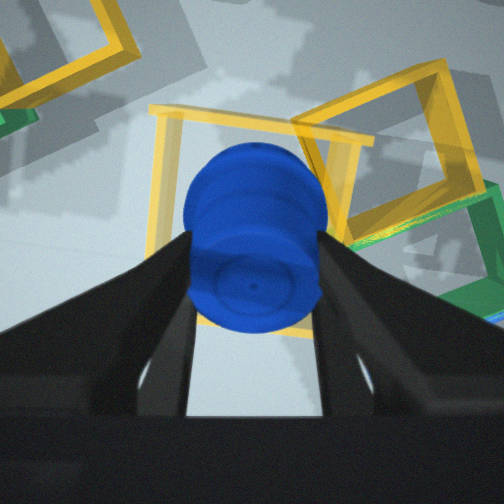

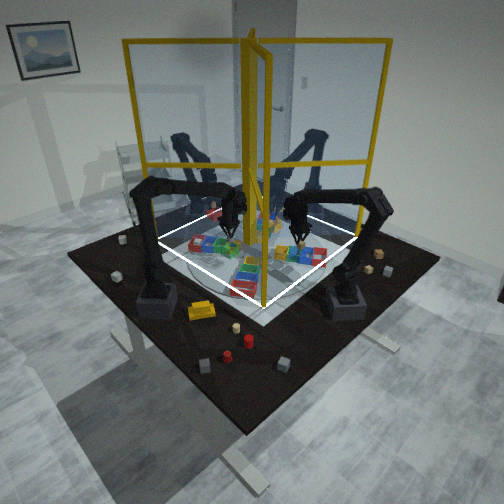

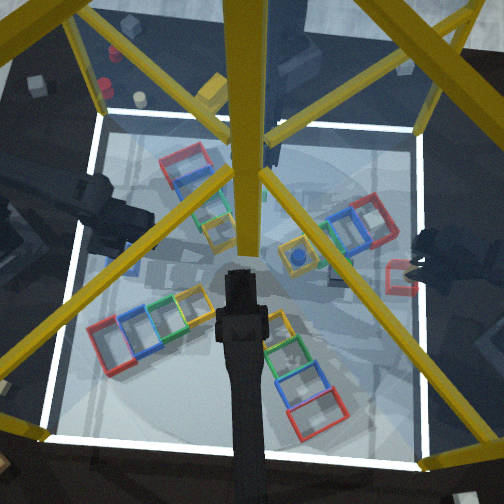

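Scene clock: 555.70 s.
Motor temperatures (°C, as the motors report them): arm1=[32 35 46 36 34 35] | arm2=[34 37 47 34 32 33] | arm3=[32 37 48 35 33 32] | arm4=[34 38 52 36 32 34]
arm1.joint_positions: joint1_rad=-1.103 joint2_rad=+0.719 joint3_rad=+0.628 joint4_rad=-0.850 joint5_rad=+0.011 joint6_rad=-0.014 gripper_m=+0.028
arm1.joint_status: all done
arm1.hand: x=+0.3329 y=+0.0016 z=+0.9330 quat_wxyz=(+0.046, -0.945, +0.127, +0.298) (m; scene frame)
arm2.joint_positions: joint1_rad=-0.758 joint2_rad=+1.557 joint3_rad=+1.175 joint4_rad=-1.204 joint5_rad=+0.000 joint6_rad=+0.012 gripper_m=+0.030
arm2.joint_status: not commanded
arm2.hand: x=-0.0224 y=+0.1955 z=+0.9385 quat_wxyz=(+0.006, -0.719, -0.695, -0.001) (m; scene frame)
arm3.joint_positions: joint1_rad=-0.994 joint2_rad=+1.265 joint3_rad=+0.915 joint4_rad=-1.233 joint5_rad=+0.013 joint6_rad=-0.007 gripper_m=+0.031
arm3.joint_status: not commanded
arm3.hand: x=-0.3027 y=-0.0392 z=+0.9342 quat_wxyz=(+0.013, -0.055, -0.998, +0.001) (m; scene frame)
arm4.joint_positions: joint1_rad=-0.573 joint2_rad=+1.415 joint3_rad=+1.147 joint4_rad=-0.950 joint5_rad=-0.006 joint6_rad=-0.006 gripper_m=+0.027
arm4.joint_status: not commanded
arm4.hand: x=-0.0058 y=-0.1530 z=+0.9342 quat_wxyz=(-0.111, +0.754, -0.633, -0.135) (m; scene frame)
wait: 1.00 s; at rest by 0.27 s
pictures: arm1_cam_wrist, arm2_cam_wrist, arm3_cam_wrist, arm4_cam_wrist, cam_corner, cam_top
Images, in order (width x height): arm1_cam_wrist 504x504, arm2_cam_wrist 504x504, arm3_cam_wrist 504x504, arm4_cam_wrist 504x504, cam_corner 504x504, cam_top 504x504.

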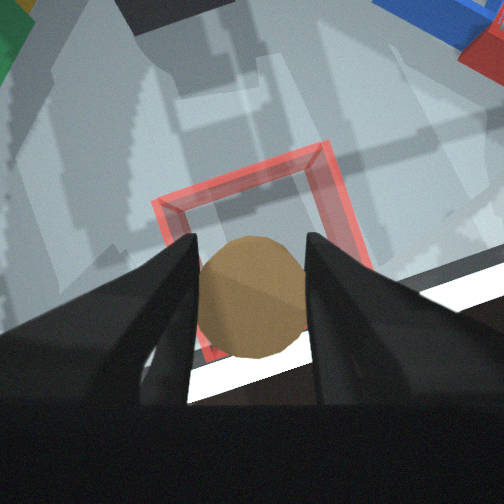

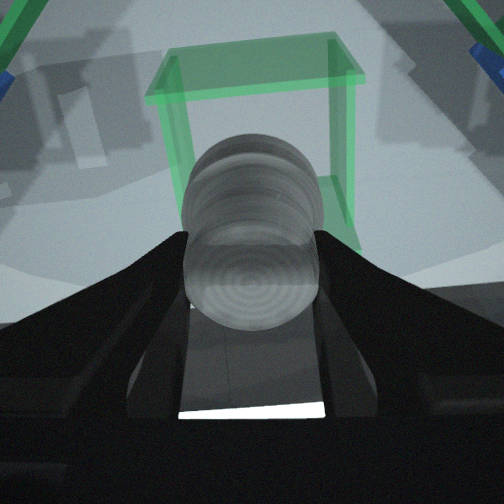

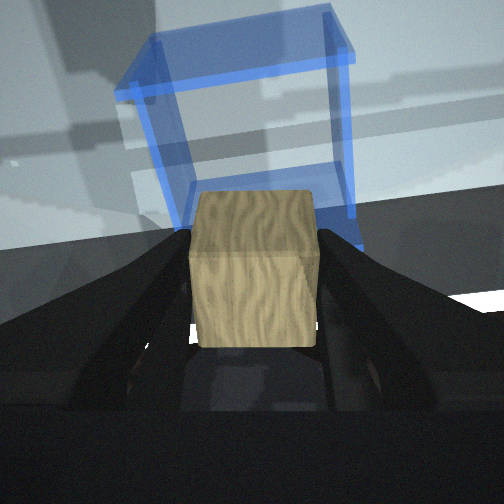

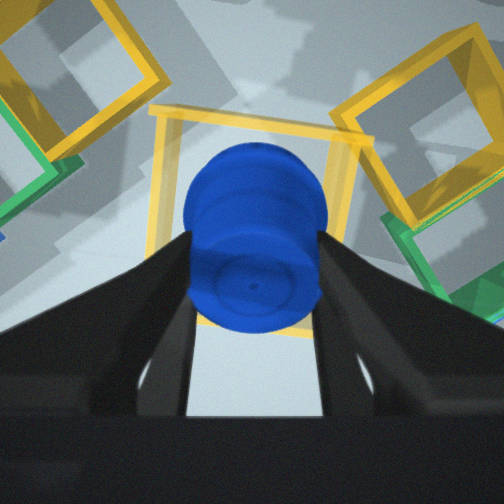

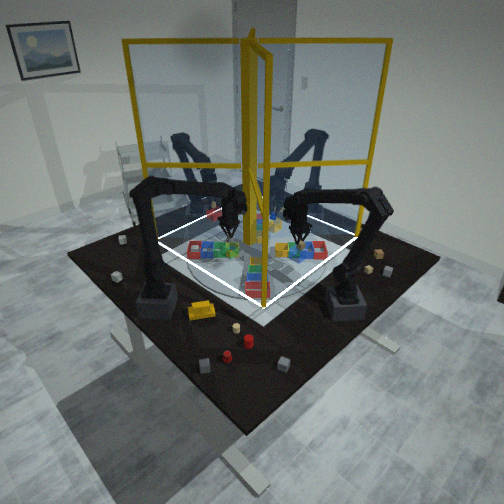

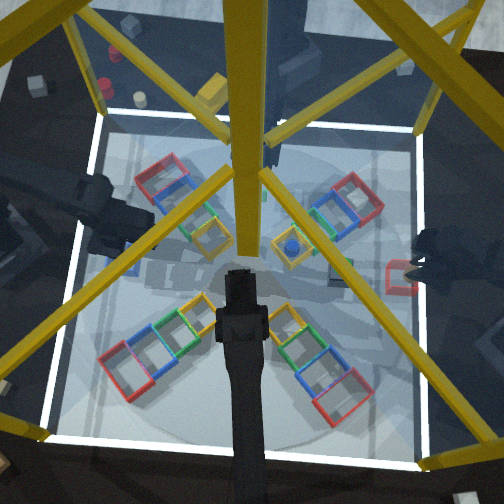

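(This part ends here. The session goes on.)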